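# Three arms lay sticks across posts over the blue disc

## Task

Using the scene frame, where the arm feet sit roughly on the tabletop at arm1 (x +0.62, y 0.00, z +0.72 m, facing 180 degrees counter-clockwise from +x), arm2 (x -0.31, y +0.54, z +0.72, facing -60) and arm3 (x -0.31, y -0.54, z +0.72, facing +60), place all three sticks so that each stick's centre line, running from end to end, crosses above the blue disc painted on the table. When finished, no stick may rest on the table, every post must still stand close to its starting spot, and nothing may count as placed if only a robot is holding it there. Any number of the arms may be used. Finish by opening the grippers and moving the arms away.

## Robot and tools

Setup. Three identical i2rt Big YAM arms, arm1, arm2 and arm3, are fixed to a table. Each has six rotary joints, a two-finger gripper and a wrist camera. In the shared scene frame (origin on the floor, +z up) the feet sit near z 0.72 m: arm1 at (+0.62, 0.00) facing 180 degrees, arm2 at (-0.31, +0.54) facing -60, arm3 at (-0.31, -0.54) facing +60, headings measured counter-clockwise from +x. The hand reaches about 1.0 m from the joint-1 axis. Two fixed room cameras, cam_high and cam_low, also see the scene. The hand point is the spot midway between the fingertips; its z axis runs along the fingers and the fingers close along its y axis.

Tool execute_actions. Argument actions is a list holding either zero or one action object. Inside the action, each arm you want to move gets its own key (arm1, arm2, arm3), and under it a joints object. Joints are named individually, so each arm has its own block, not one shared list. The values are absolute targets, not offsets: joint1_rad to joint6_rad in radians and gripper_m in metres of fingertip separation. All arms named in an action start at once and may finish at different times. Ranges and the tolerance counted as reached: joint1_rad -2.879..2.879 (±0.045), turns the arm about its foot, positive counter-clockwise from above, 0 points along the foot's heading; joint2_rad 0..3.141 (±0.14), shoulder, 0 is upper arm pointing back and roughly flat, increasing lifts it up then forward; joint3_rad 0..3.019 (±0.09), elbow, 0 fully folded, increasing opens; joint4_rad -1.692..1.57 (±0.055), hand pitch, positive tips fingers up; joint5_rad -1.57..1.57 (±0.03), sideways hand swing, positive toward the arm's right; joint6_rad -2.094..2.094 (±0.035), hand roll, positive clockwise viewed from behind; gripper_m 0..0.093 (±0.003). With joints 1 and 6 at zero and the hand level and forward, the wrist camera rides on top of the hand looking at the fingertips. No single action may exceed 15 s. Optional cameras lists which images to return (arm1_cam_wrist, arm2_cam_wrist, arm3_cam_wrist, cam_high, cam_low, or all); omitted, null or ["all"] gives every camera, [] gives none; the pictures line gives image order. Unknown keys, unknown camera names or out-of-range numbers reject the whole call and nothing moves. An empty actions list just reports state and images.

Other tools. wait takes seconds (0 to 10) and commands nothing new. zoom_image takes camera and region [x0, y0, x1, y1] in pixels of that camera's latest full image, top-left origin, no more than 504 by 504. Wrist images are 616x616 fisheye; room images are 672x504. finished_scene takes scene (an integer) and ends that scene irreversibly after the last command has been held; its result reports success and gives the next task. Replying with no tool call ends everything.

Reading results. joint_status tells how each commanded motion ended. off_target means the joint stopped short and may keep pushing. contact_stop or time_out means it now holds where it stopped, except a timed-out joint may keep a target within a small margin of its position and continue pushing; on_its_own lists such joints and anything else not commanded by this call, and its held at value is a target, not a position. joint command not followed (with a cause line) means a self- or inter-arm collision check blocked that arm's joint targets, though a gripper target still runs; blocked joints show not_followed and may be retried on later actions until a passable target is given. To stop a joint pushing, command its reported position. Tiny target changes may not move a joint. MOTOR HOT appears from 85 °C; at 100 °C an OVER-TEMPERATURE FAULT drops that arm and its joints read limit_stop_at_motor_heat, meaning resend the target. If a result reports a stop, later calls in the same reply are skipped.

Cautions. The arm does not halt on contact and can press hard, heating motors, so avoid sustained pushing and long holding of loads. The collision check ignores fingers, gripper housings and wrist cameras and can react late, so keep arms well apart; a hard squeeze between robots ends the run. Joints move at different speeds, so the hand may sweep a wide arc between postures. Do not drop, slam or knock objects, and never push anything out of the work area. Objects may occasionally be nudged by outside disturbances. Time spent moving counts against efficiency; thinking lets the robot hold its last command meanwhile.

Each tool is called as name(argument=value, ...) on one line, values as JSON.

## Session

execute_actions(actions=[])

Scene clock: 0.00 s.
Motor temperatures (°C, as the motors report them): arm1=[27 34 40 27 29 26] | arm2=[28 30 36 26 26 30] | arm3=[29 30 43 28 27 28]
arm1.joint_positions: joint1_rad=+0.192 joint2_rad=+0.577 joint3_rad=+1.458 joint4_rad=-1.292 joint5_rad=+0.025 joint6_rad=+0.341 gripper_m=+0.094
arm1.joint_status: not commanded
arm1.hand: x=+0.4092 y=-0.0343 z=+1.3672 quat_wxyz=(-0.149, -0.836, +0.059, +0.525) (m; scene frame)
arm2.joint_positions: joint1_rad=-0.180 joint2_rad=+0.595 joint3_rad=+1.311 joint4_rad=-1.254 joint5_rad=+0.212 joint6_rad=-0.381 gripper_m=+0.094
arm2.joint_status: not commanded
arm2.hand: x=-0.2701 y=+0.2962 z=+1.2968 quat_wxyz=(-0.267, -0.416, -0.759, +0.424) (m; scene frame)
arm3.joint_positions: joint1_rad=+0.306 joint2_rad=+0.561 joint3_rad=+1.434 joint4_rad=-1.430 joint5_rad=-0.276 joint6_rad=+0.463 gripper_m=+0.095
arm3.joint_status: not commanded
arm3.hand: x=-0.3230 y=-0.3468 z=+1.3098 quat_wxyz=(-0.188, +0.451, -0.742, -0.459) (m; scene frame)
pictures: arm1_cam_wrist, arm2_cam_wrist, arm3_cam_wrist, cam_high, cam_low
Images, in order (width x height): arm1_cam_wrist 616x616, arm2_cam_wrist 616x616, arm3_cam_wrist 616x616, cam_high 672x504, cam_low 672x504.

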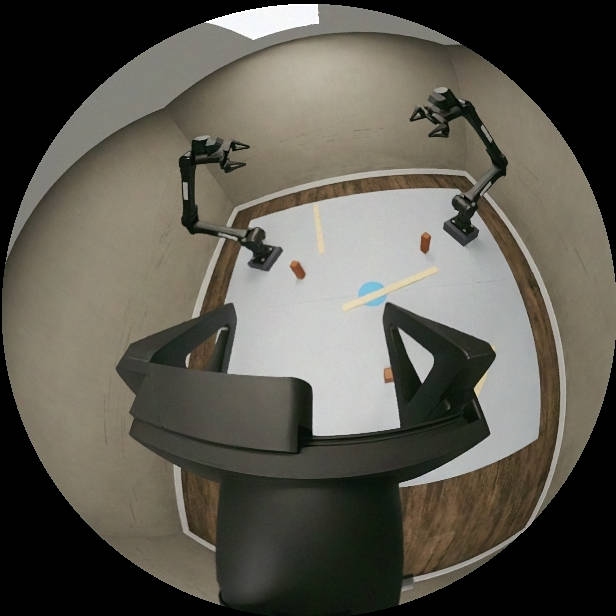

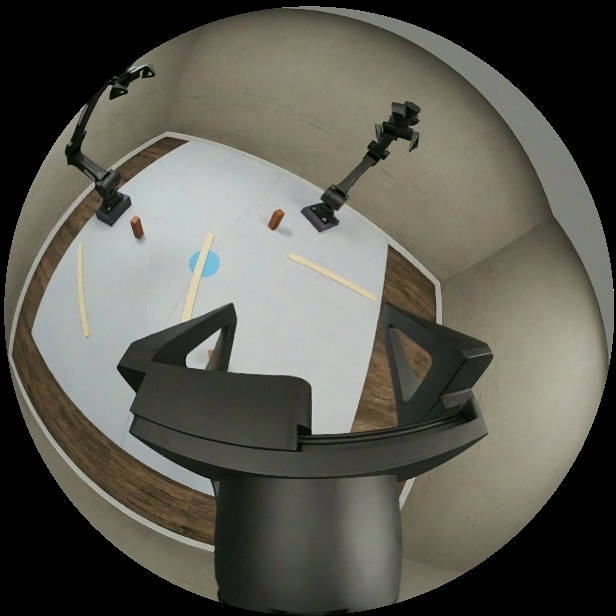

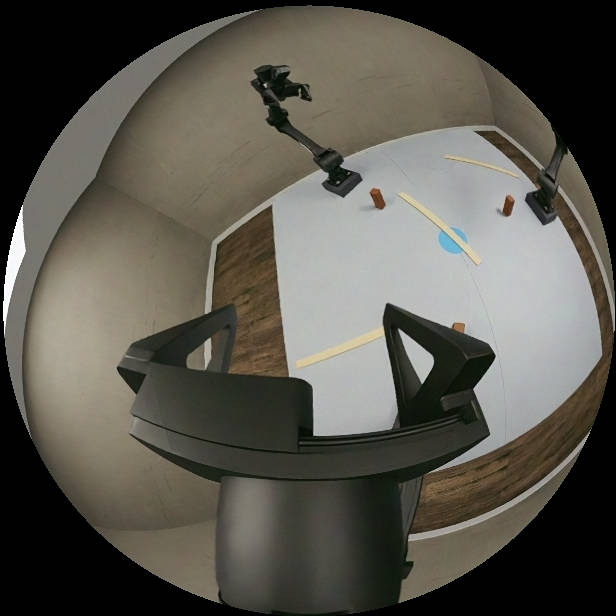

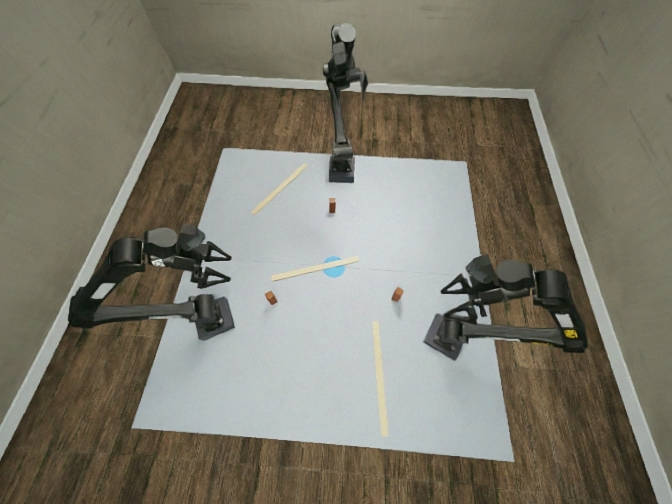

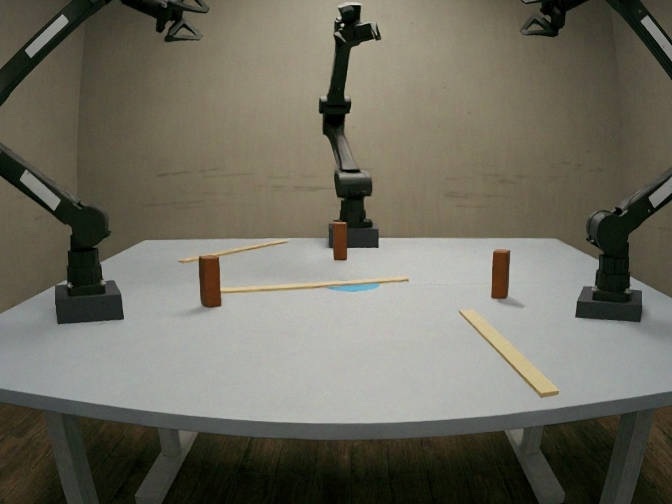

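zoom_image(camera="cam_high", region=[230, 150, 430, 310])

zoom_image(camera="cam_high", region=[300, 290, 500, 450])

Region (230, 150, 430, 310) of cam_high's 672x504 image, scaled by 2.520, with more detail than that image has; it fills the top 403 rows of this view, and the rest is white.

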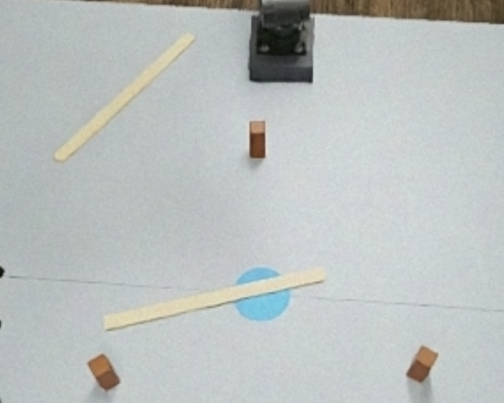

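Region (300, 290, 500, 450) of cam_high's 672x504 image, scaled by 2.520, with more detail than that image has; it fills the top 403 rows of this view, and the rest is white.

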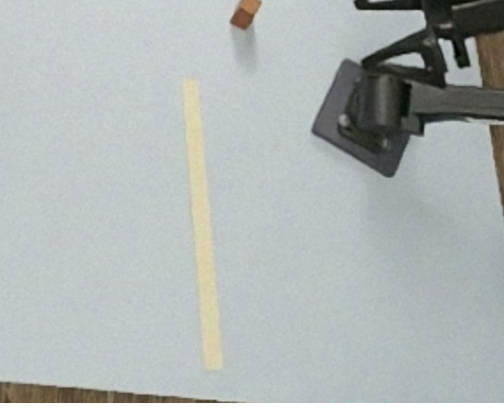

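execute_actions(actions=[{"arm1":{"joints":{"joint1_rad":-1.25,"joint2_rad":1.0,"joint3_rad":0.69,"joint4_rad":-0.755,"joint5_rad":0,"joint6_rad":-0.61}},"arm2":{"joints":{"joint1_rad":0.124,"joint2_rad":1.78,"joint3_rad":1.105,"joint4_rad":-0.87,"joint5_rad":0,"joint6_rad":0.32}},"arm3":{"joints":{"joint1_rad":0.79,"joint2_rad":1.0,"joint3_rad":0.74,"joint4_rad":-0.833,"joint5_rad":0,"joint6_rad":-1.31}}}], cameras=[])

execute_actions(actions=[{"arm1":{"joints":{"joint2_rad":1.478}},"arm3":{"joints":{"joint2_rad":1.447}}}])

Scene clock: 80.50 s.
Motor temperatures (°C, as the motors report them): arm1=[27 33 45 27 29 26] | arm2=[28 30 41 27 26 30] | arm3=[29 29 48 29 27 28]
arm1.joint_positions: joint1_rad=-1.250 joint2_rad=+1.014 joint3_rad=+0.690 joint4_rad=-0.770 joint5_rad=+0.002 joint6_rad=-0.602 gripper_m=+0.094
arm1.joint_status: all done
arm1.hand: x=+0.4962 y=+0.3343 z=+0.9204 quat_wxyz=(+0.182, -0.928, +0.294, +0.139) (m; scene frame)
arm2.joint_positions: joint1_rad=+0.124 joint2_rad=+1.777 joint3_rad=+1.111 joint4_rad=-0.881 joint5_rad=+0.001 joint6_rad=+0.311 gripper_m=+0.094
arm2.joint_status: all done
arm2.hand: x=-0.0396 y=+0.1502 z=+0.7765 quat_wxyz=(-0.011, -0.593, -0.805, +0.006) (m; scene frame)
arm3.joint_positions: joint1_rad=+0.792 joint2_rad=+1.010 joint3_rad=+0.730 joint4_rad=-0.853 joint5_rad=-0.003 joint6_rad=-1.298 gripper_m=+0.095
arm3.joint_status: all done
arm3.hand: x=-0.4193 y=-0.2056 z=+0.9143 quat_wxyz=(-0.209, +0.975, +0.023, -0.067) (m; scene frame)
pictures: none
No camera images: the call's "cameras" was empty. Leave "cameras" out to get every camera's image.

Scene clock: 81.70 s.
Motor temperatures (°C, as the motors report them): arm1=[27 33 44 27 29 26] | arm2=[28 30 41 27 26 30] | arm3=[29 29 48 29 27 28]
arm1.joint_positions: joint1_rad=-1.250 joint2_rad=+1.478 joint3_rad=+0.685 joint4_rad=-0.765 joint5_rad=+0.002 joint6_rad=-0.602 gripper_m=+0.094
arm1.joint_status: all done
arm1.hand: x=+0.5075 y=+0.3053 z=+0.7690 quat_wxyz=(+0.000, -0.953, +0.302, -0.003) (m; scene frame)
arm2.joint_positions: joint1_rad=+0.124 joint2_rad=+1.777 joint3_rad=+1.111 joint4_rad=-0.881 joint5_rad=+0.001 joint6_rad=+0.311 gripper_m=+0.094
arm2.joint_status: not commanded
arm2.hand: x=-0.0396 y=+0.1502 z=+0.7765 quat_wxyz=(-0.011, -0.593, -0.805, +0.006) (m; scene frame)
arm3.joint_positions: joint1_rad=+0.792 joint2_rad=+1.452 joint3_rad=+0.730 joint4_rad=-0.847 joint5_rad=-0.003 joint6_rad=-1.299 gripper_m=+0.095
arm3.joint_status: all done
arm3.hand: x=-0.4141 y=-0.2222 z=+0.7714 quat_wxyz=(-0.002, +1.000, +0.024, -0.003) (m; scene frame)
pictures: arm1_cam_wrist, arm2_cam_wrist, arm3_cam_wrist, cam_high, cam_low
Images, in order (width x height): arm1_cam_wrist 616x616, arm2_cam_wrist 616x616, arm3_cam_wrist 616x616, cam_high 672x504, cam_low 672x504.

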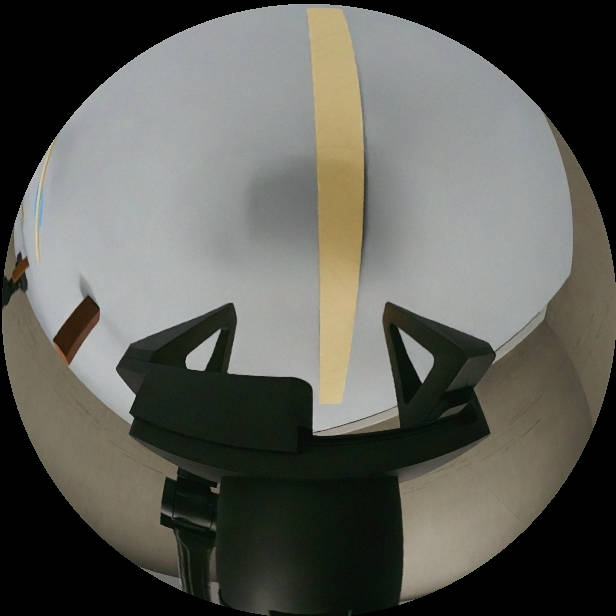

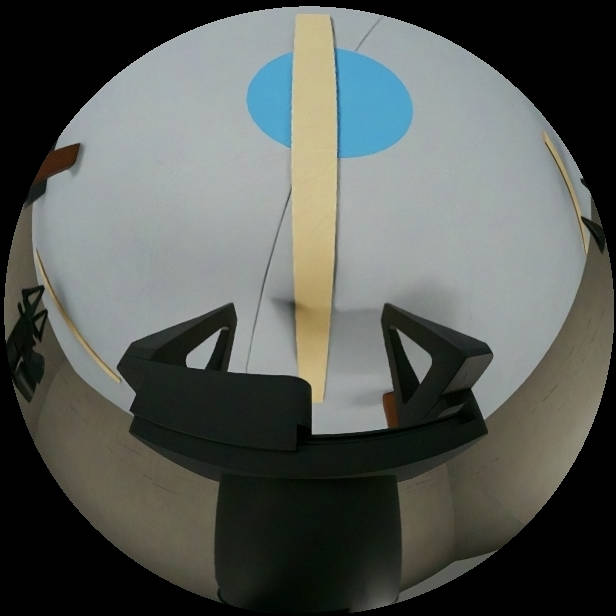

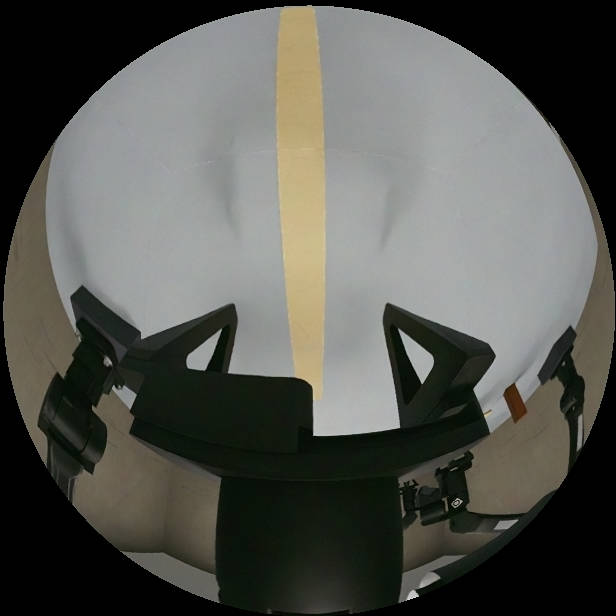

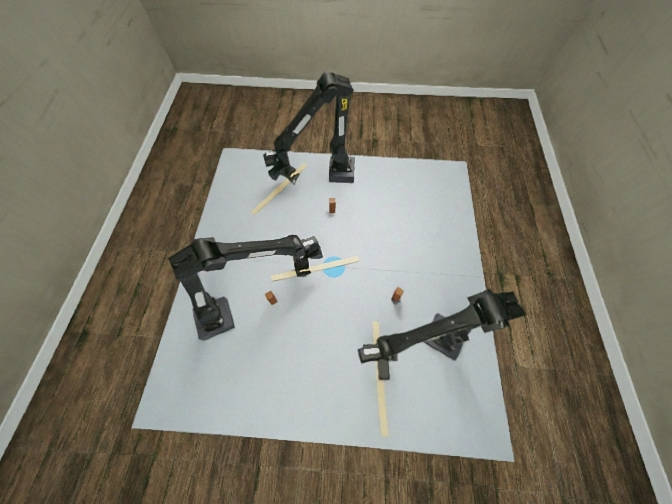

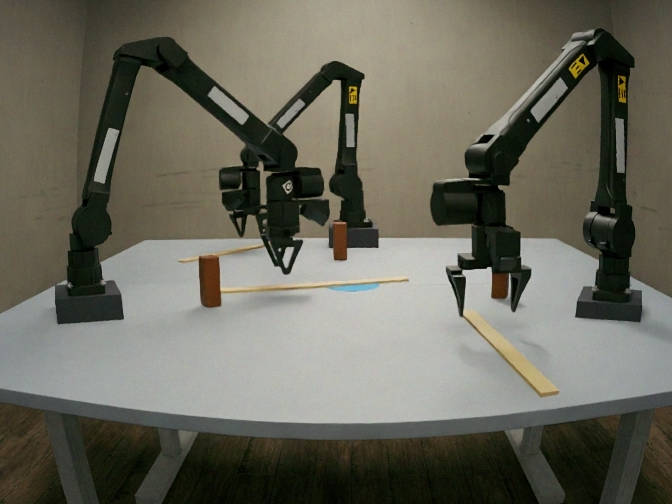

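execute_actions(actions=[{"arm1":{"joints":{"joint1_rad":-1.305,"joint2_rad":1.592,"joint4_rad":-0.66,"joint6_rad":-0.70}},"arm2":{"joints":{"joint2_rad":1.87,"joint4_rad":-0.80}},"arm3":{"joints":{"joint2_rad":1.542,"joint4_rad":-0.748,"joint6_rad":-1.35}}}], cameras=["arm1_cam_wrist","arm3_cam_wrist","cam_low"])

Scene clock: 114.07 s.
Motor temperatures (°C, as the motors report them): arm1=[27 34 43 27 29 26] | arm2=[28 32 39 26 26 30] | arm3=[29 30 47 28 27 28]
arm1.joint_positions: joint1_rad=-1.306 joint2_rad=+1.592 joint3_rad=+0.685 joint4_rad=-0.671 joint5_rad=+0.001 joint6_rad=-0.692 gripper_m=+0.094
arm1.joint_status: all done
arm1.hand: x=+0.5232 y=+0.3163 z=+0.7341 quat_wxyz=(-0.008, -0.958, +0.286, -0.008) (m; scene frame)
arm2.joint_positions: joint1_rad=+0.124 joint2_rad=+1.865 joint3_rad=+1.111 joint4_rad=-0.813 joint5_rad=+0.001 joint6_rad=+0.312 gripper_m=+0.094
arm2.joint_status: all done
arm2.hand: x=-0.0373 y=+0.1469 z=+0.7370 quat_wxyz=(-0.001, -0.594, -0.805, +0.003) (m; scene frame)
arm3.joint_positions: joint1_rad=+0.792 joint2_rad=+1.543 joint3_rad=+0.730 joint4_rad=-0.762 joint5_rad=-0.003 joint6_rad=-1.338 gripper_m=+0.095
arm3.joint_status: all done
arm3.hand: x=-0.4171 y=-0.2135 z=+0.7428 quat_wxyz=(+0.001, +0.999, +0.043, -0.003) (m; scene frame)
pictures: arm1_cam_wrist, arm3_cam_wrist, cam_low
Images, in order (width x height): arm1_cam_wrist 616x616, arm3_cam_wrist 616x616, cam_low 672x504.

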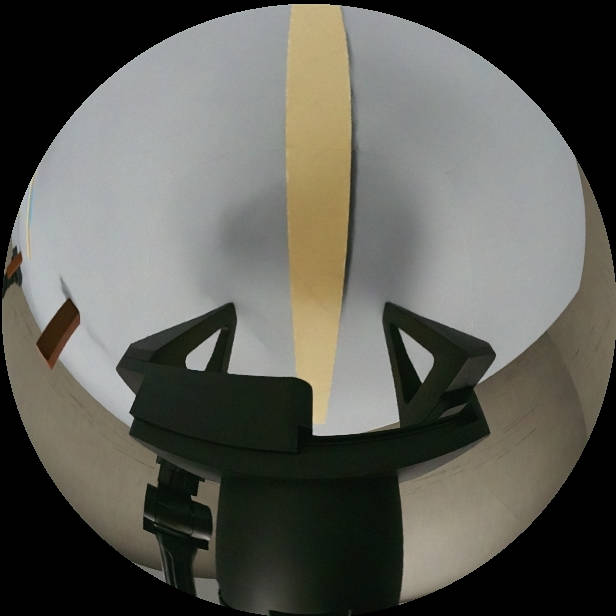

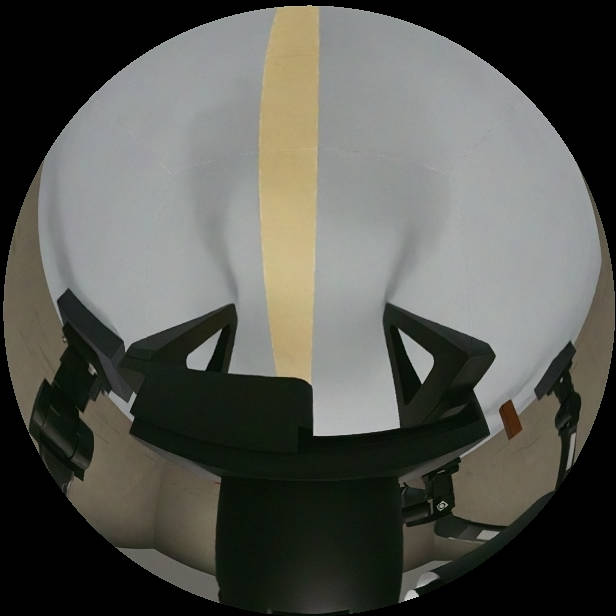

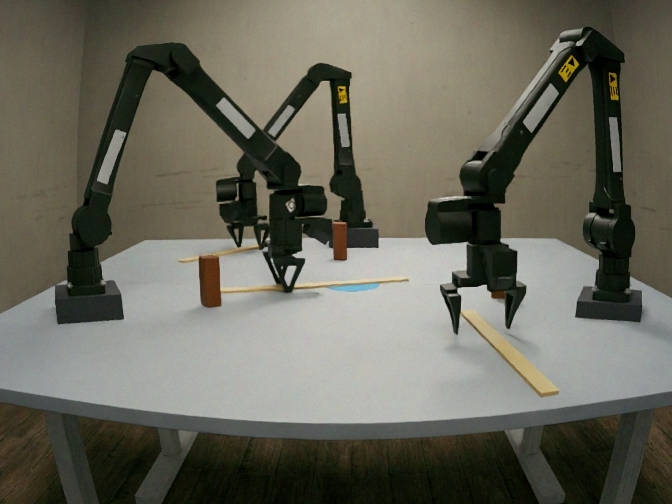

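execute_actions(actions=[{"arm1":{"joints":{"joint2_rad":1.607}},"arm2":{"joints":{"joint2_rad":1.885}},"arm3":{"joints":{"joint3_rad":0.68,"joint4_rad":-0.71}}}], cameras=["arm1_cam_wrist","arm2_cam_wrist","arm3_cam_wrist"])

Scene clock: 128.57 s.
Motor temperatures (°C, as the motors report them): arm1=[27 34 42 27 29 26] | arm2=[28 32 38 26 26 30] | arm3=[29 30 46 28 27 28]
arm1.joint_positions: joint1_rad=-1.306 joint2_rad=+1.592 joint3_rad=+0.685 joint4_rad=-0.671 joint5_rad=+0.001 joint6_rad=-0.692 gripper_m=+0.094
arm1.joint_status: all done
arm1.hand: x=+0.5232 y=+0.3163 z=+0.7341 quat_wxyz=(-0.008, -0.958, +0.285, -0.008) (m; scene frame)
arm2.joint_positions: joint1_rad=+0.124 joint2_rad=+1.865 joint3_rad=+1.111 joint4_rad=-0.813 joint5_rad=+0.001 joint6_rad=+0.312 gripper_m=+0.094
arm2.joint_status: all done
arm2.hand: x=-0.0373 y=+0.1469 z=+0.7370 quat_wxyz=(-0.001, -0.594, -0.805, +0.003) (m; scene frame)
arm3.joint_positions: joint1_rad=+0.792 joint2_rad=+1.538 joint3_rad=+0.693 joint4_rad=-0.718 joint5_rad=-0.001 joint6_rad=-1.342 gripper_m=+0.095
arm3.joint_status: all done
arm3.hand: x=-0.4143 y=-0.2210 z=+0.7346 quat_wxyz=(-0.005, +0.999, +0.045, -0.003) (m; scene frame)
pictures: arm1_cam_wrist, arm2_cam_wrist, arm3_cam_wrist
Images, in order (width x height): arm1_cam_wrist 616x616, arm2_cam_wrist 616x616, arm3_cam_wrist 616x616.

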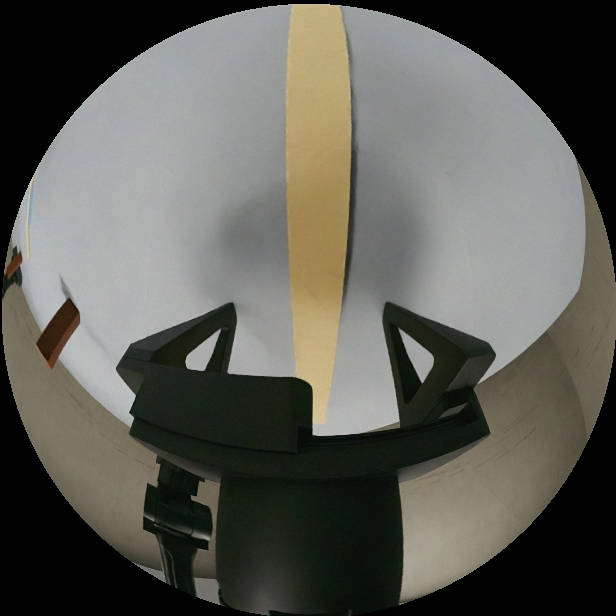

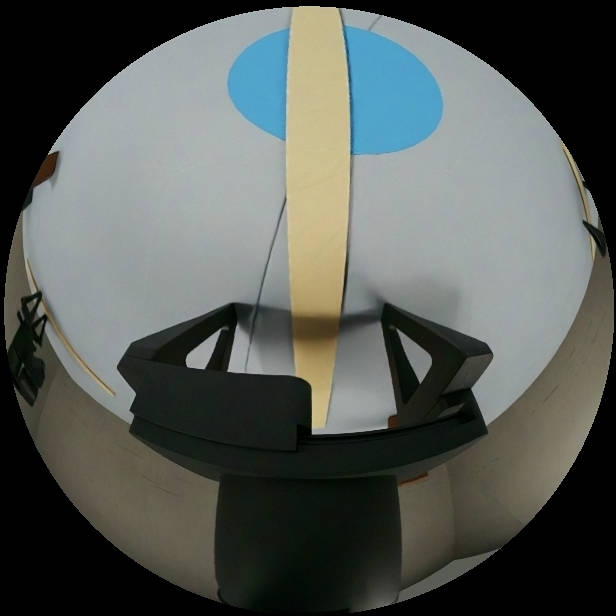

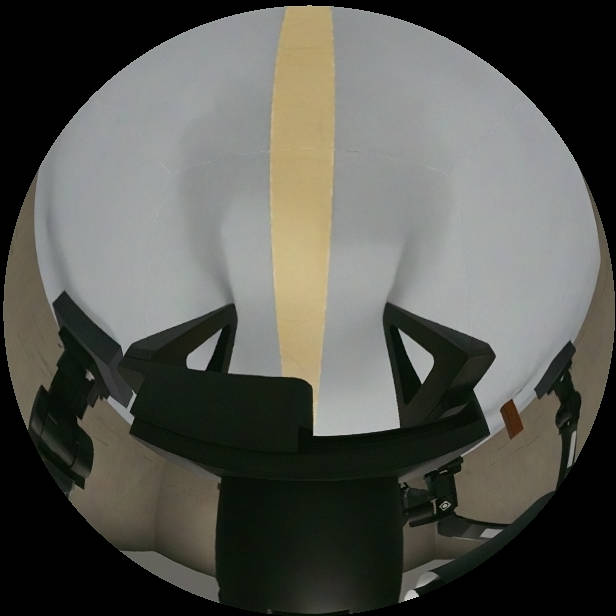

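execute_actions(actions=[{"arm1":{"joints":{"gripper_m":0.015}},"arm2":{"joints":{"gripper_m":0.015}},"arm3":{"joints":{"gripper_m":0.015}}}], cameras=[])

Scene clock: 136.63 s.
Motor temperatures (°C, as the motors report them): arm1=[27 34 42 27 29 26] | arm2=[28 32 38 26 26 30] | arm3=[29 30 45 28 27 28]
arm1.joint_positions: joint1_rad=-1.306 joint2_rad=+1.592 joint3_rad=+0.685 joint4_rad=-0.670 joint5_rad=+0.001 joint6_rad=-0.693 gripper_m=+0.027
arm1.joint_status: gripper_m off_target (ended at +0.027, target +0.015)
arm1.hand: x=+0.5231 y=+0.3164 z=+0.7341 quat_wxyz=(-0.008, -0.958, +0.285, -0.008) (m; scene frame)
arm2.joint_positions: joint1_rad=+0.124 joint2_rad=+1.865 joint3_rad=+1.111 joint4_rad=-0.813 joint5_rad=+0.000 joint6_rad=+0.313 gripper_m=+0.027
arm2.joint_status: gripper_m off_target (ended at +0.027, target +0.015)
arm2.hand: x=-0.0373 y=+0.1469 z=+0.7370 quat_wxyz=(-0.001, -0.594, -0.805, +0.003) (m; scene frame)
arm3.joint_positions: joint1_rad=+0.792 joint2_rad=+1.538 joint3_rad=+0.691 joint4_rad=-0.715 joint5_rad=-0.001 joint6_rad=-1.342 gripper_m=+0.028
arm3.joint_status: gripper_m off_target (ended at +0.028, target +0.015)
arm3.hand: x=-0.4142 y=-0.2211 z=+0.7343 quat_wxyz=(-0.006, +0.999, +0.045, -0.003) (m; scene frame)
pictures: none
No camera images: the call's "cameras" was empty. Leave "cameras" out to get every camera's image.

execute_actions(actions=[{"arm1":{"joints":{"joint2_rad":1.12,"joint3_rad":0.88,"joint4_rad":-1.075}},"arm2":{"joints":{"joint2_rad":0.8,"joint3_rad":1.13,"joint4_rad":-1.62}},"arm3":{"joints":{"joint2_rad":1.275,"joint3_rad":1.12,"joint4_rad":-1.15}}}], cameras=["cam_low","cam_high"])

Scene clock: 170.03 s.
Motor temperatures (°C, as the motors report them): arm1=[27 34 42 27 29 26] | arm2=[28 32 38 26 26 30] | arm3=[29 30 44 28 27 28]
arm1.joint_positions: joint1_rad=-1.306 joint2_rad=+1.108 joint3_rad=+0.857 joint4_rad=-1.067 joint5_rad=+0.001 joint6_rad=-0.693 gripper_m=+0.027
arm1.joint_status: all done
arm1.hand: x=+0.5175 y=+0.3319 z=+0.9394 quat_wxyz=(+0.099, -0.952, +0.283, +0.064) (m; scene frame)
arm2.joint_positions: joint1_rad=+0.124 joint2_rad=+0.794 joint3_rad=+1.111 joint4_rad=-1.609 joint5_rad=+0.000 joint6_rad=+0.313 gripper_m=+0.027
arm2.joint_status: all done
arm2.hand: x=-0.1744 y=+0.3448 z=+1.1017 quat_wxyz=(-0.131, -0.588, -0.797, +0.046) (m; scene frame)
arm3.joint_positions: joint1_rad=+0.792 joint2_rad=+1.267 joint3_rad=+1.096 joint4_rad=-1.138 joint5_rad=-0.001 joint6_rad=-1.342 gripper_m=+0.028
arm3.joint_status: all done
arm3.hand: x=-0.4387 y=-0.1449 z=+0.9649 quat_wxyz=(-0.127, +0.990, +0.045, -0.037) (m; scene frame)
pictures: cam_high, cam_low
Images, in order (width x height): cam_high 672x504, cam_low 672x504.

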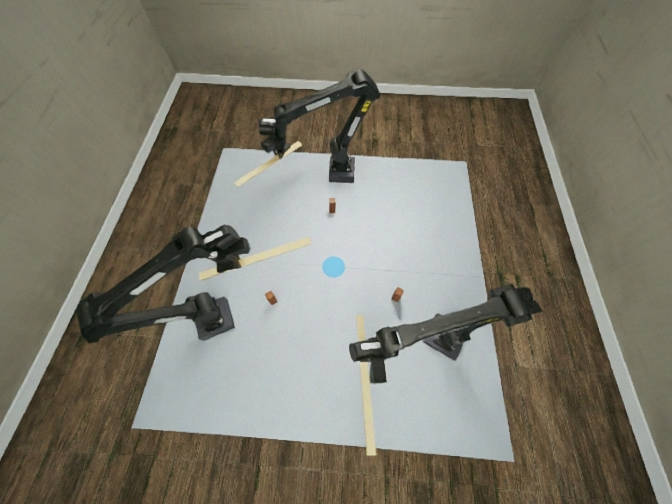

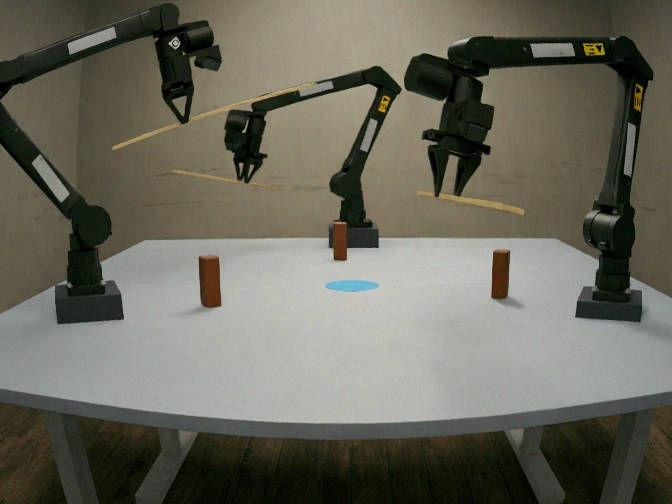

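execute_actions(actions=[{"arm1":{"joints":{"joint1_rad":-0.115,"joint6_rad":-0.09}},"arm2":{"joints":{"joint1_rad":-0.055,"joint6_rad":-0.11}},"arm3":{"joints":{"joint1_rad":0.3,"joint6_rad":-0.035}}}], cameras=[])

execute_actions(actions=[{"arm1":{"joints":{"joint2_rad":1.205,"joint3_rad":0.715,"joint4_rad":-0.805}}}], cameras=[])

execute_actions(actions=[{"arm3":{"joints":{"joint1_rad":-0.135}}}], cameras=["cam_low","cam_high"])

Scene clock: 184.40 s.
Motor temperatures (°C, as the motors report them): arm1=[27 33 45 27 29 26] | arm2=[28 31 41 26 26 30] | arm3=[29 30 48 28 27 28]
arm1.joint_positions: joint1_rad=-0.114 joint2_rad=+1.110 joint3_rad=+0.857 joint4_rad=-1.067 joint5_rad=+0.000 joint6_rad=-0.098 gripper_m=+0.027
arm1.joint_status: all done
arm1.hand: x=+0.2748 y=+0.0301 z=+0.9408 quat_wxyz=(+0.004, -0.993, -0.008, +0.120) (m; scene frame)
arm2.joint_positions: joint1_rad=-0.053 joint2_rad=+0.794 joint3_rad=+1.111 joint4_rad=-1.609 joint5_rad=+0.000 joint6_rad=-0.101 gripper_m=+0.027
arm2.joint_status: all done
arm2.hand: x=-0.2103 y=+0.3242 z=+1.1018 quat_wxyz=(-0.113, -0.489, -0.861, +0.082) (m; scene frame)
arm3.joint_positions: joint1_rad=+0.295 joint2_rad=+1.267 joint3_rad=+1.096 joint4_rad=-1.138 joint5_rad=+0.001 joint6_rad=-0.047 gripper_m=+0.028
arm3.joint_status: all done
arm3.hand: x=-0.2357 y=-0.1307 z=+0.9642 quat_wxyz=(-0.102, +0.654, -0.745, -0.083) (m; scene frame)
pictures: none
No camera images: the call's "cameras" was empty. Leave "cameras" out to get every camera's image.

Scene clock: 185.40 s.
Motor temperatures (°C, as the motors report them): arm1=[27 33 45 27 29 26] | arm2=[28 31 41 26 26 30] | arm3=[29 30 48 28 27 28]
arm1.joint_positions: joint1_rad=-0.114 joint2_rad=+1.215 joint3_rad=+0.698 joint4_rad=-0.820 joint5_rad=+0.000 joint6_rad=-0.098 gripper_m=+0.027
arm1.joint_status: all done
arm1.hand: x=+0.2779 y=+0.0287 z=+0.8562 quat_wxyz=(+0.003, -0.994, -0.008, +0.112) (m; scene frame)
arm2.joint_positions: joint1_rad=-0.053 joint2_rad=+0.794 joint3_rad=+1.111 joint4_rad=-1.609 joint5_rad=+0.000 joint6_rad=-0.101 gripper_m=+0.027
arm2.joint_status: not commanded
arm2.hand: x=-0.2103 y=+0.3242 z=+1.1018 quat_wxyz=(-0.113, -0.489, -0.861, +0.082) (m; scene frame)
arm3.joint_positions: joint1_rad=+0.295 joint2_rad=+1.267 joint3_rad=+1.096 joint4_rad=-1.138 joint5_rad=+0.001 joint6_rad=-0.047 gripper_m=+0.028
arm3.joint_status: not commanded
arm3.hand: x=-0.2357 y=-0.1307 z=+0.9642 quat_wxyz=(-0.102, +0.653, -0.746, -0.083) (m; scene frame)
pictures: none
No camera images: the call's "cameras" was empty. Leave "cameras" out to get every camera's image.

Scene clock: 186.50 s.
Motor temperatures (°C, as the motors report them): arm1=[27 33 45 27 29 26] | arm2=[28 31 41 26 26 30] | arm3=[29 30 48 28 27 28]
arm1.joint_positions: joint1_rad=-0.114 joint2_rad=+1.215 joint3_rad=+0.698 joint4_rad=-0.820 joint5_rad=+0.000 joint6_rad=-0.098 gripper_m=+0.027
arm1.joint_status: not commanded
arm1.hand: x=+0.2779 y=+0.0287 z=+0.8562 quat_wxyz=(+0.003, -0.994, -0.008, +0.112) (m; scene frame)
arm2.joint_positions: joint1_rad=-0.053 joint2_rad=+0.794 joint3_rad=+1.111 joint4_rad=-1.609 joint5_rad=+0.000 joint6_rad=-0.101 gripper_m=+0.027
arm2.joint_status: not commanded
arm2.hand: x=-0.2103 y=+0.3242 z=+1.1018 quat_wxyz=(-0.113, -0.489, -0.861, +0.082) (m; scene frame)
arm3.joint_positions: joint1_rad=-0.142 joint2_rad=+1.267 joint3_rad=+1.096 joint4_rad=-1.138 joint5_rad=+0.000 joint6_rad=-0.044 gripper_m=+0.028
arm3.joint_status: all done
arm3.hand: x=-0.0706 y=-0.2000 z=+0.9635 quat_wxyz=(-0.116, +0.475, -0.870, -0.059) (m; scene frame)
pictures: cam_high, cam_low
Images, in order (width x height): cam_high 672x504, cam_low 672x504.

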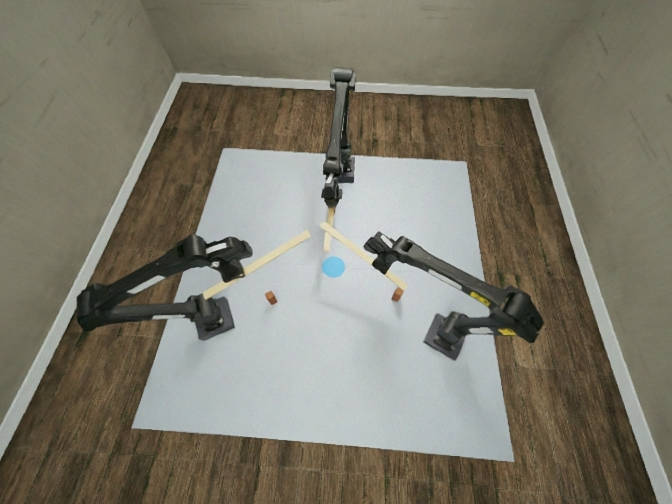

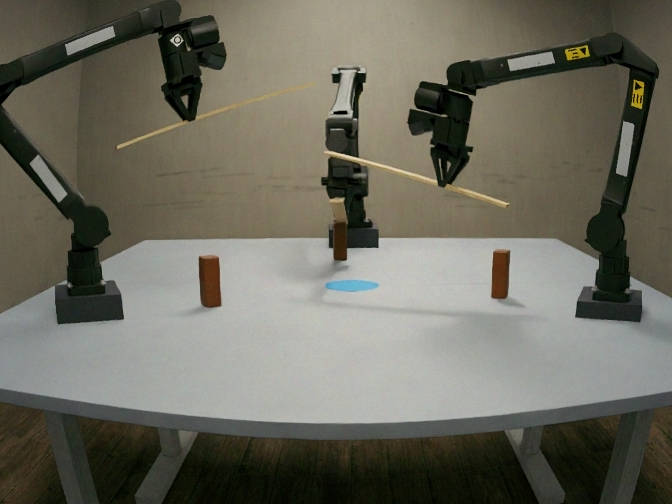

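execute_actions(actions=[])

Scene clock: 213.97 s.
Motor temperatures (°C, as the motors report them): arm1=[27 33 45 27 29 26] | arm2=[28 30 42 26 26 30] | arm3=[29 29 50 28 27 28]
arm1.joint_positions: joint1_rad=-0.114 joint2_rad=+1.215 joint3_rad=+0.698 joint4_rad=-0.820 joint5_rad=+0.000 joint6_rad=-0.098 gripper_m=+0.027
arm1.joint_status: not commanded
arm1.hand: x=+0.2779 y=+0.0287 z=+0.8562 quat_wxyz=(+0.003, -0.994, -0.008, +0.112) (m; scene frame)
arm2.joint_positions: joint1_rad=-0.053 joint2_rad=+0.794 joint3_rad=+1.111 joint4_rad=-1.609 joint5_rad=+0.000 joint6_rad=-0.101 gripper_m=+0.027
arm2.joint_status: not commanded
arm2.hand: x=-0.2103 y=+0.3242 z=+1.1018 quat_wxyz=(-0.113, -0.489, -0.861, +0.082) (m; scene frame)
arm3.joint_positions: joint1_rad=-0.142 joint2_rad=+1.267 joint3_rad=+1.096 joint4_rad=-1.138 joint5_rad=+0.000 joint6_rad=-0.044 gripper_m=+0.028
arm3.joint_status: all done
arm3.hand: x=-0.0706 y=-0.2000 z=+0.9635 quat_wxyz=(-0.116, +0.475, -0.870, -0.059) (m; scene frame)
pictures: arm1_cam_wrist, arm2_cam_wrist, arm3_cam_wrist, cam_high, cam_low
Images, in order (width x height): arm1_cam_wrist 616x616, arm2_cam_wrist 616x616, arm3_cam_wrist 616x616, cam_high 672x504, cam_low 672x504.

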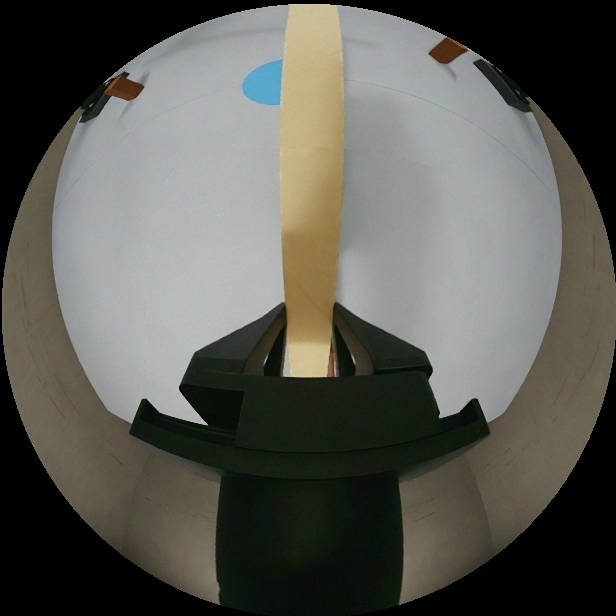

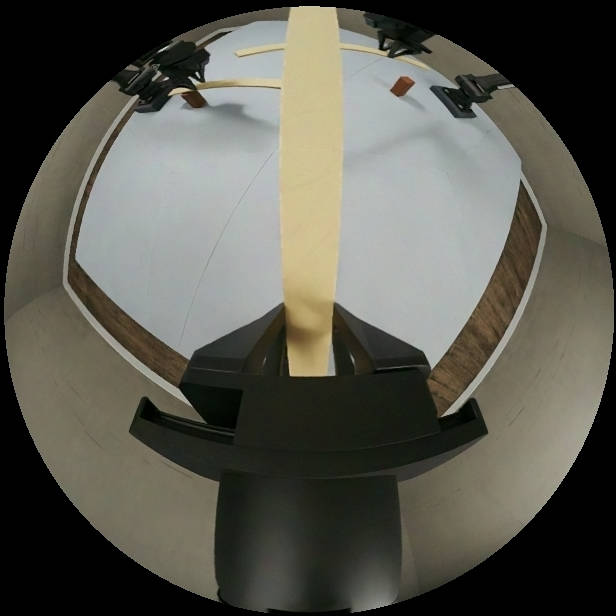

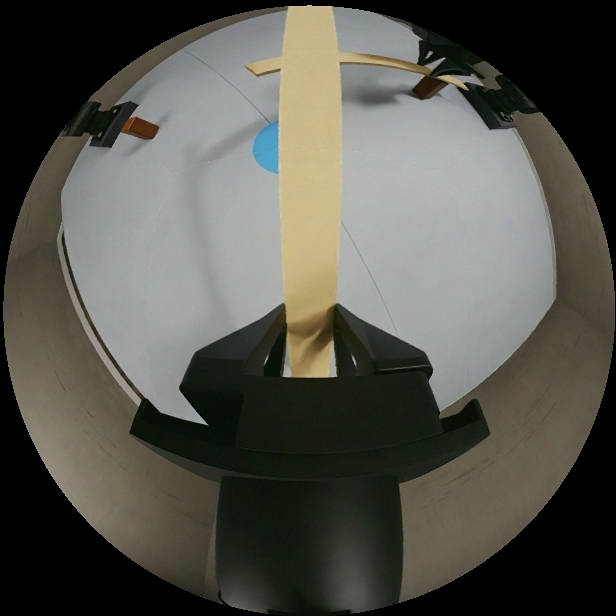

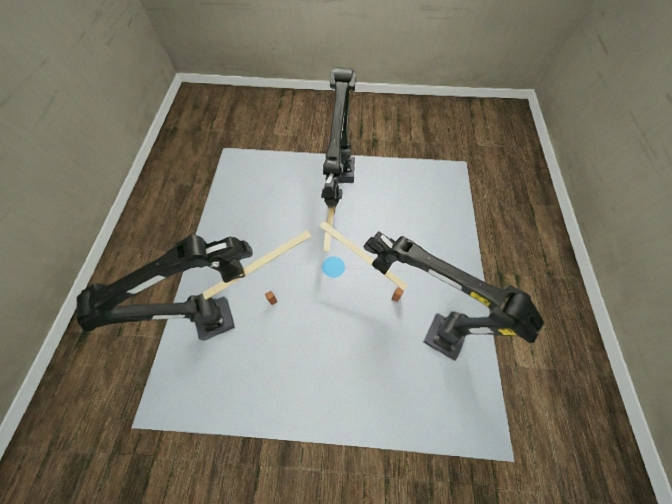

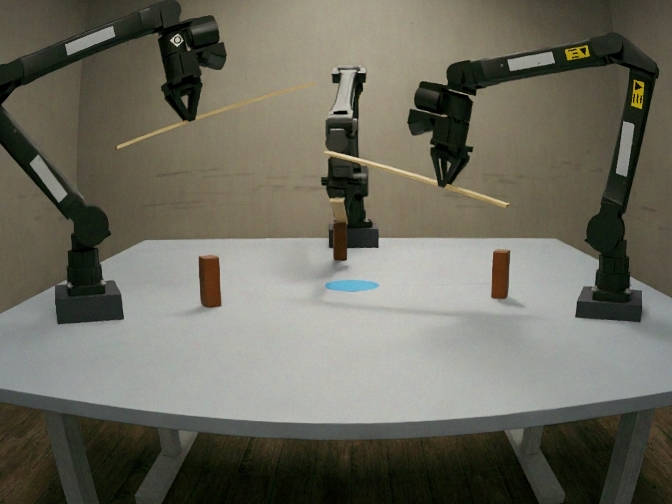

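execute_actions(actions=[{"arm3":{"joints":{"joint2_rad":1.335,"joint3_rad":0.96,"joint4_rad":-0.908}},"arm2":{"joints":{"joint2_rad":1.0,"joint3_rad":1.07,"joint4_rad":-1.28}}}], cameras=["cam_low"])

execute_actions(actions=[{"arm2":{"joints":{"joint2_rad":1.21,"joint3_rad":1.03,"joint4_rad":-1.09}}}], cameras=["cam_low","cam_high"])

Scene clock: 238.17 s.
Motor temperatures (°C, as the motors report them): arm1=[27 33 45 27 29 26] | arm2=[28 30 42 26 26 30] | arm3=[29 29 51 28 27 28]
arm1.joint_positions: joint1_rad=-0.114 joint2_rad=+1.215 joint3_rad=+0.698 joint4_rad=-0.820 joint5_rad=+0.000 joint6_rad=-0.097 gripper_m=+0.027
arm1.joint_status: not commanded
arm1.hand: x=+0.2779 y=+0.0287 z=+0.8562 quat_wxyz=(+0.003, -0.994, -0.008, +0.112) (m; scene frame)
arm2.joint_positions: joint1_rad=-0.053 joint2_rad=+1.003 joint3_rad=+1.076 joint4_rad=-1.300 joint5_rad=+0.000 joint6_rad=-0.102 gripper_m=+0.027
arm2.joint_status: all done
arm2.hand: x=-0.1667 y=+0.2300 z=+1.0537 quat_wxyz=(-0.139, -0.487, -0.857, +0.101) (m; scene frame)
arm3.joint_positions: joint1_rad=-0.142 joint2_rad=+1.347 joint3_rad=+0.934 joint4_rad=-0.928 joint5_rad=+0.000 joint6_rad=-0.044 gripper_m=+0.028
arm3.joint_status: all done
arm3.hand: x=-0.0729 y=-0.2026 z=+0.8759 quat_wxyz=(-0.102, +0.476, -0.872, -0.052) (m; scene frame)
pictures: cam_low
Images, in order (width x height): cam_low 672x504.

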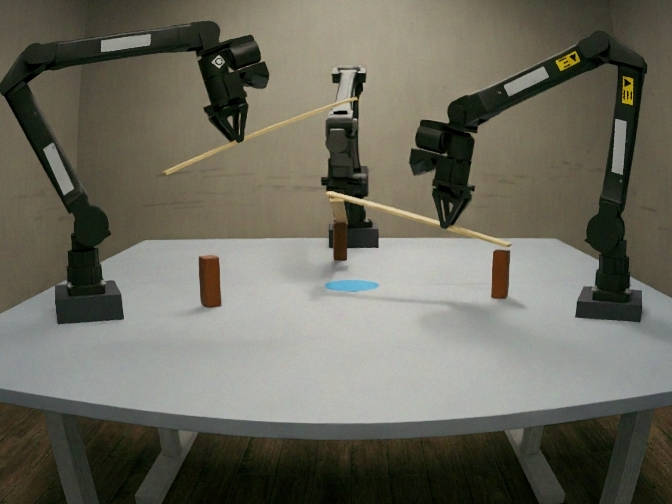

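Scene clock: 239.33 s.
Motor temperatures (°C, as the motors report them): arm1=[27 33 45 27 29 26] | arm2=[28 30 42 26 26 30] | arm3=[29 29 51 28 27 28]
arm1.joint_positions: joint1_rad=-0.114 joint2_rad=+1.215 joint3_rad=+0.698 joint4_rad=-0.820 joint5_rad=+0.000 joint6_rad=-0.097 gripper_m=+0.027
arm1.joint_status: not commanded
arm1.hand: x=+0.2779 y=+0.0287 z=+0.8562 quat_wxyz=(+0.003, -0.994, -0.008, +0.112) (m; scene frame)
arm2.joint_positions: joint1_rad=-0.053 joint2_rad=+1.214 joint3_rad=+1.034 joint4_rad=-1.108 joint5_rad=+0.000 joint6_rad=-0.102 gripper_m=+0.027
arm2.joint_status: all done
arm2.hand: x=-0.1423 y=+0.1768 z=+0.9759 quat_wxyz=(-0.115, -0.489, -0.861, +0.084) (m; scene frame)
arm3.joint_positions: joint1_rad=-0.142 joint2_rad=+1.347 joint3_rad=+0.934 joint4_rad=-0.928 joint5_rad=+0.000 joint6_rad=-0.044 gripper_m=+0.028
arm3.joint_status: not commanded
arm3.hand: x=-0.0729 y=-0.2026 z=+0.8759 quat_wxyz=(-0.102, +0.476, -0.872, -0.052) (m; scene frame)
pictures: cam_high, cam_low
Images, in order (width x height): cam_high 672x504, cam_low 672x504.

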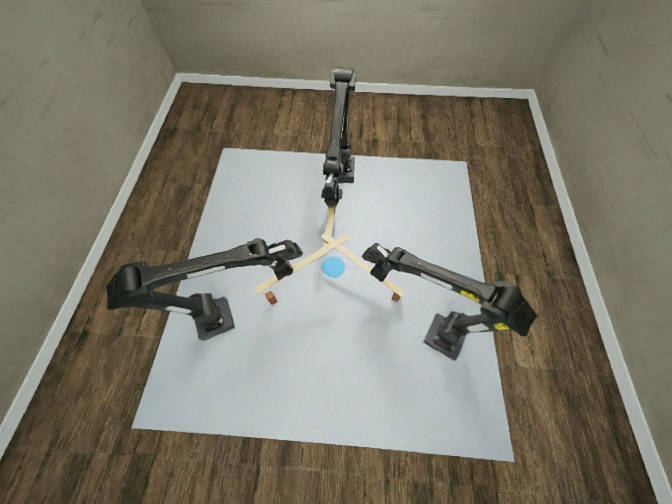

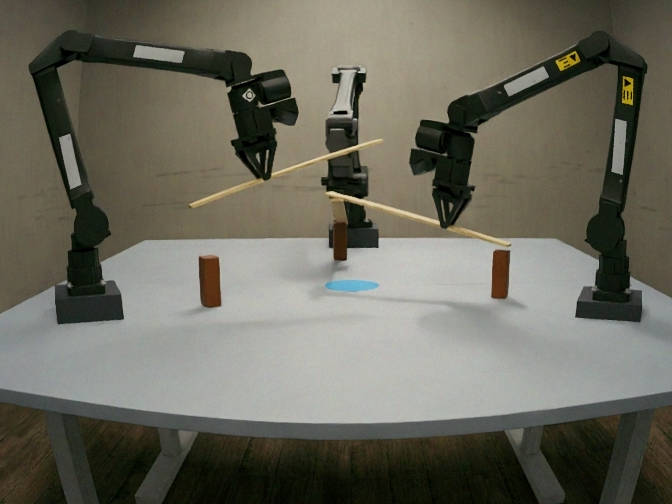

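execute_actions(actions=[{"arm2":{"joints":{"joint2_rad":1.368,"joint3_rad":0.93,"joint4_rad":-0.855}}}])

Scene clock: 249.53 s.
Motor temperatures (°C, as the motors report them): arm1=[27 33 45 27 29 26] | arm2=[28 30 42 26 26 30] | arm3=[29 30 51 28 27 28]
arm1.joint_positions: joint1_rad=-0.114 joint2_rad=+1.215 joint3_rad=+0.698 joint4_rad=-0.820 joint5_rad=+0.000 joint6_rad=-0.097 gripper_m=+0.027
arm1.joint_status: not commanded
arm1.hand: x=+0.2779 y=+0.0287 z=+0.8562 quat_wxyz=(+0.003, -0.994, -0.008, +0.112) (m; scene frame)
arm2.joint_positions: joint1_rad=-0.053 joint2_rad=+1.370 joint3_rad=+0.931 joint4_rad=-0.873 joint5_rad=+0.000 joint6_rad=-0.102 gripper_m=+0.027
arm2.joint_status: all done
arm2.hand: x=-0.1324 y=+0.1548 z=+0.8863 quat_wxyz=(-0.105, -0.490, -0.862, +0.076) (m; scene frame)
arm3.joint_positions: joint1_rad=-0.142 joint2_rad=+1.347 joint3_rad=+0.934 joint4_rad=-0.928 joint5_rad=+0.000 joint6_rad=-0.044 gripper_m=+0.028
arm3.joint_status: not commanded
arm3.hand: x=-0.0729 y=-0.2026 z=+0.8759 quat_wxyz=(-0.102, +0.476, -0.872, -0.052) (m; scene frame)
pictures: arm1_cam_wrist, arm2_cam_wrist, arm3_cam_wrist, cam_high, cam_low
Images, in order (width x height): arm1_cam_wrist 616x616, arm2_cam_wrist 616x616, arm3_cam_wrist 616x616, cam_high 672x504, cam_low 672x504.

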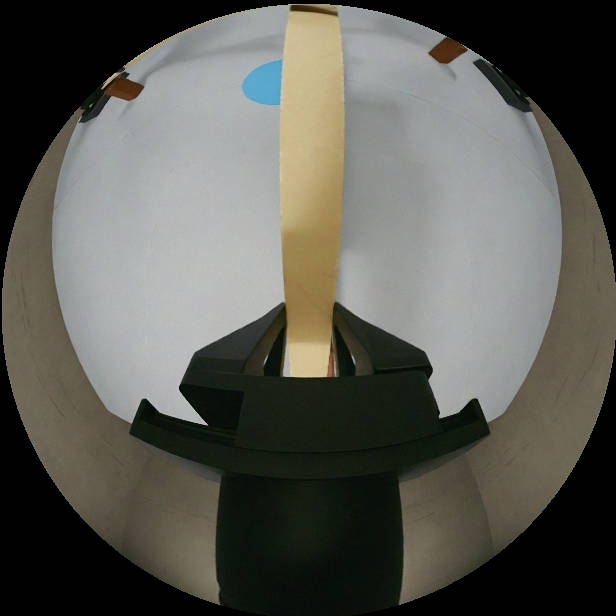

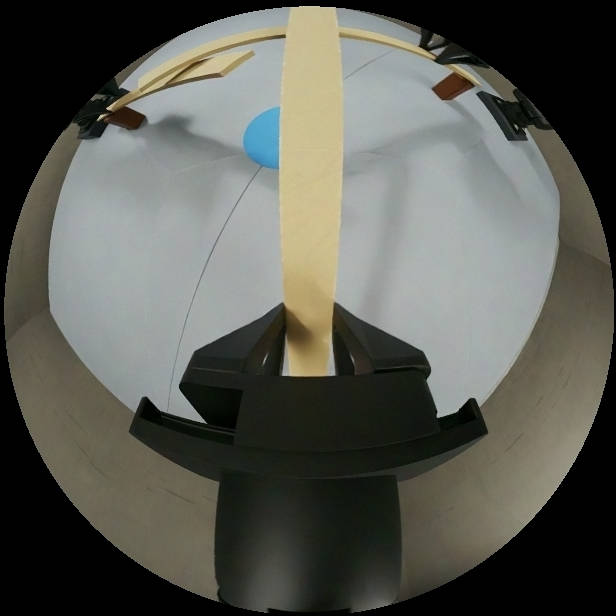

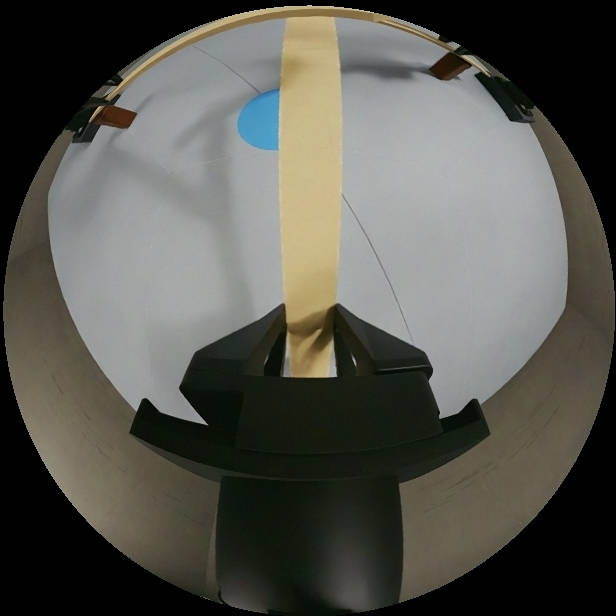

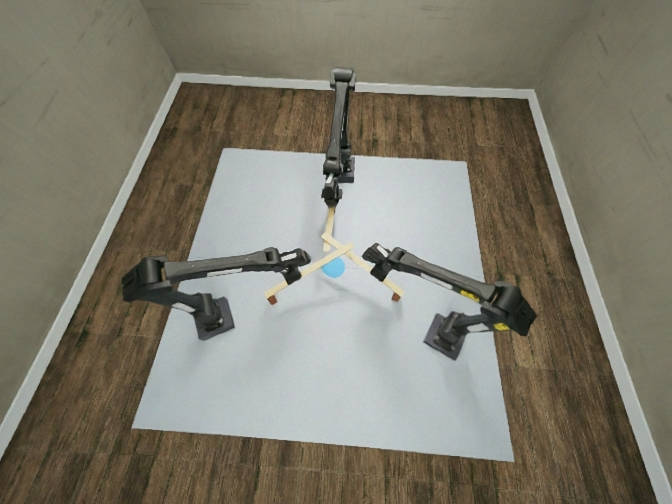

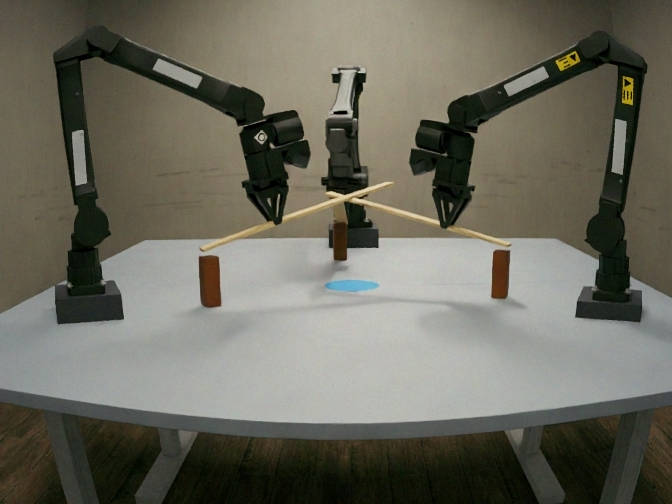

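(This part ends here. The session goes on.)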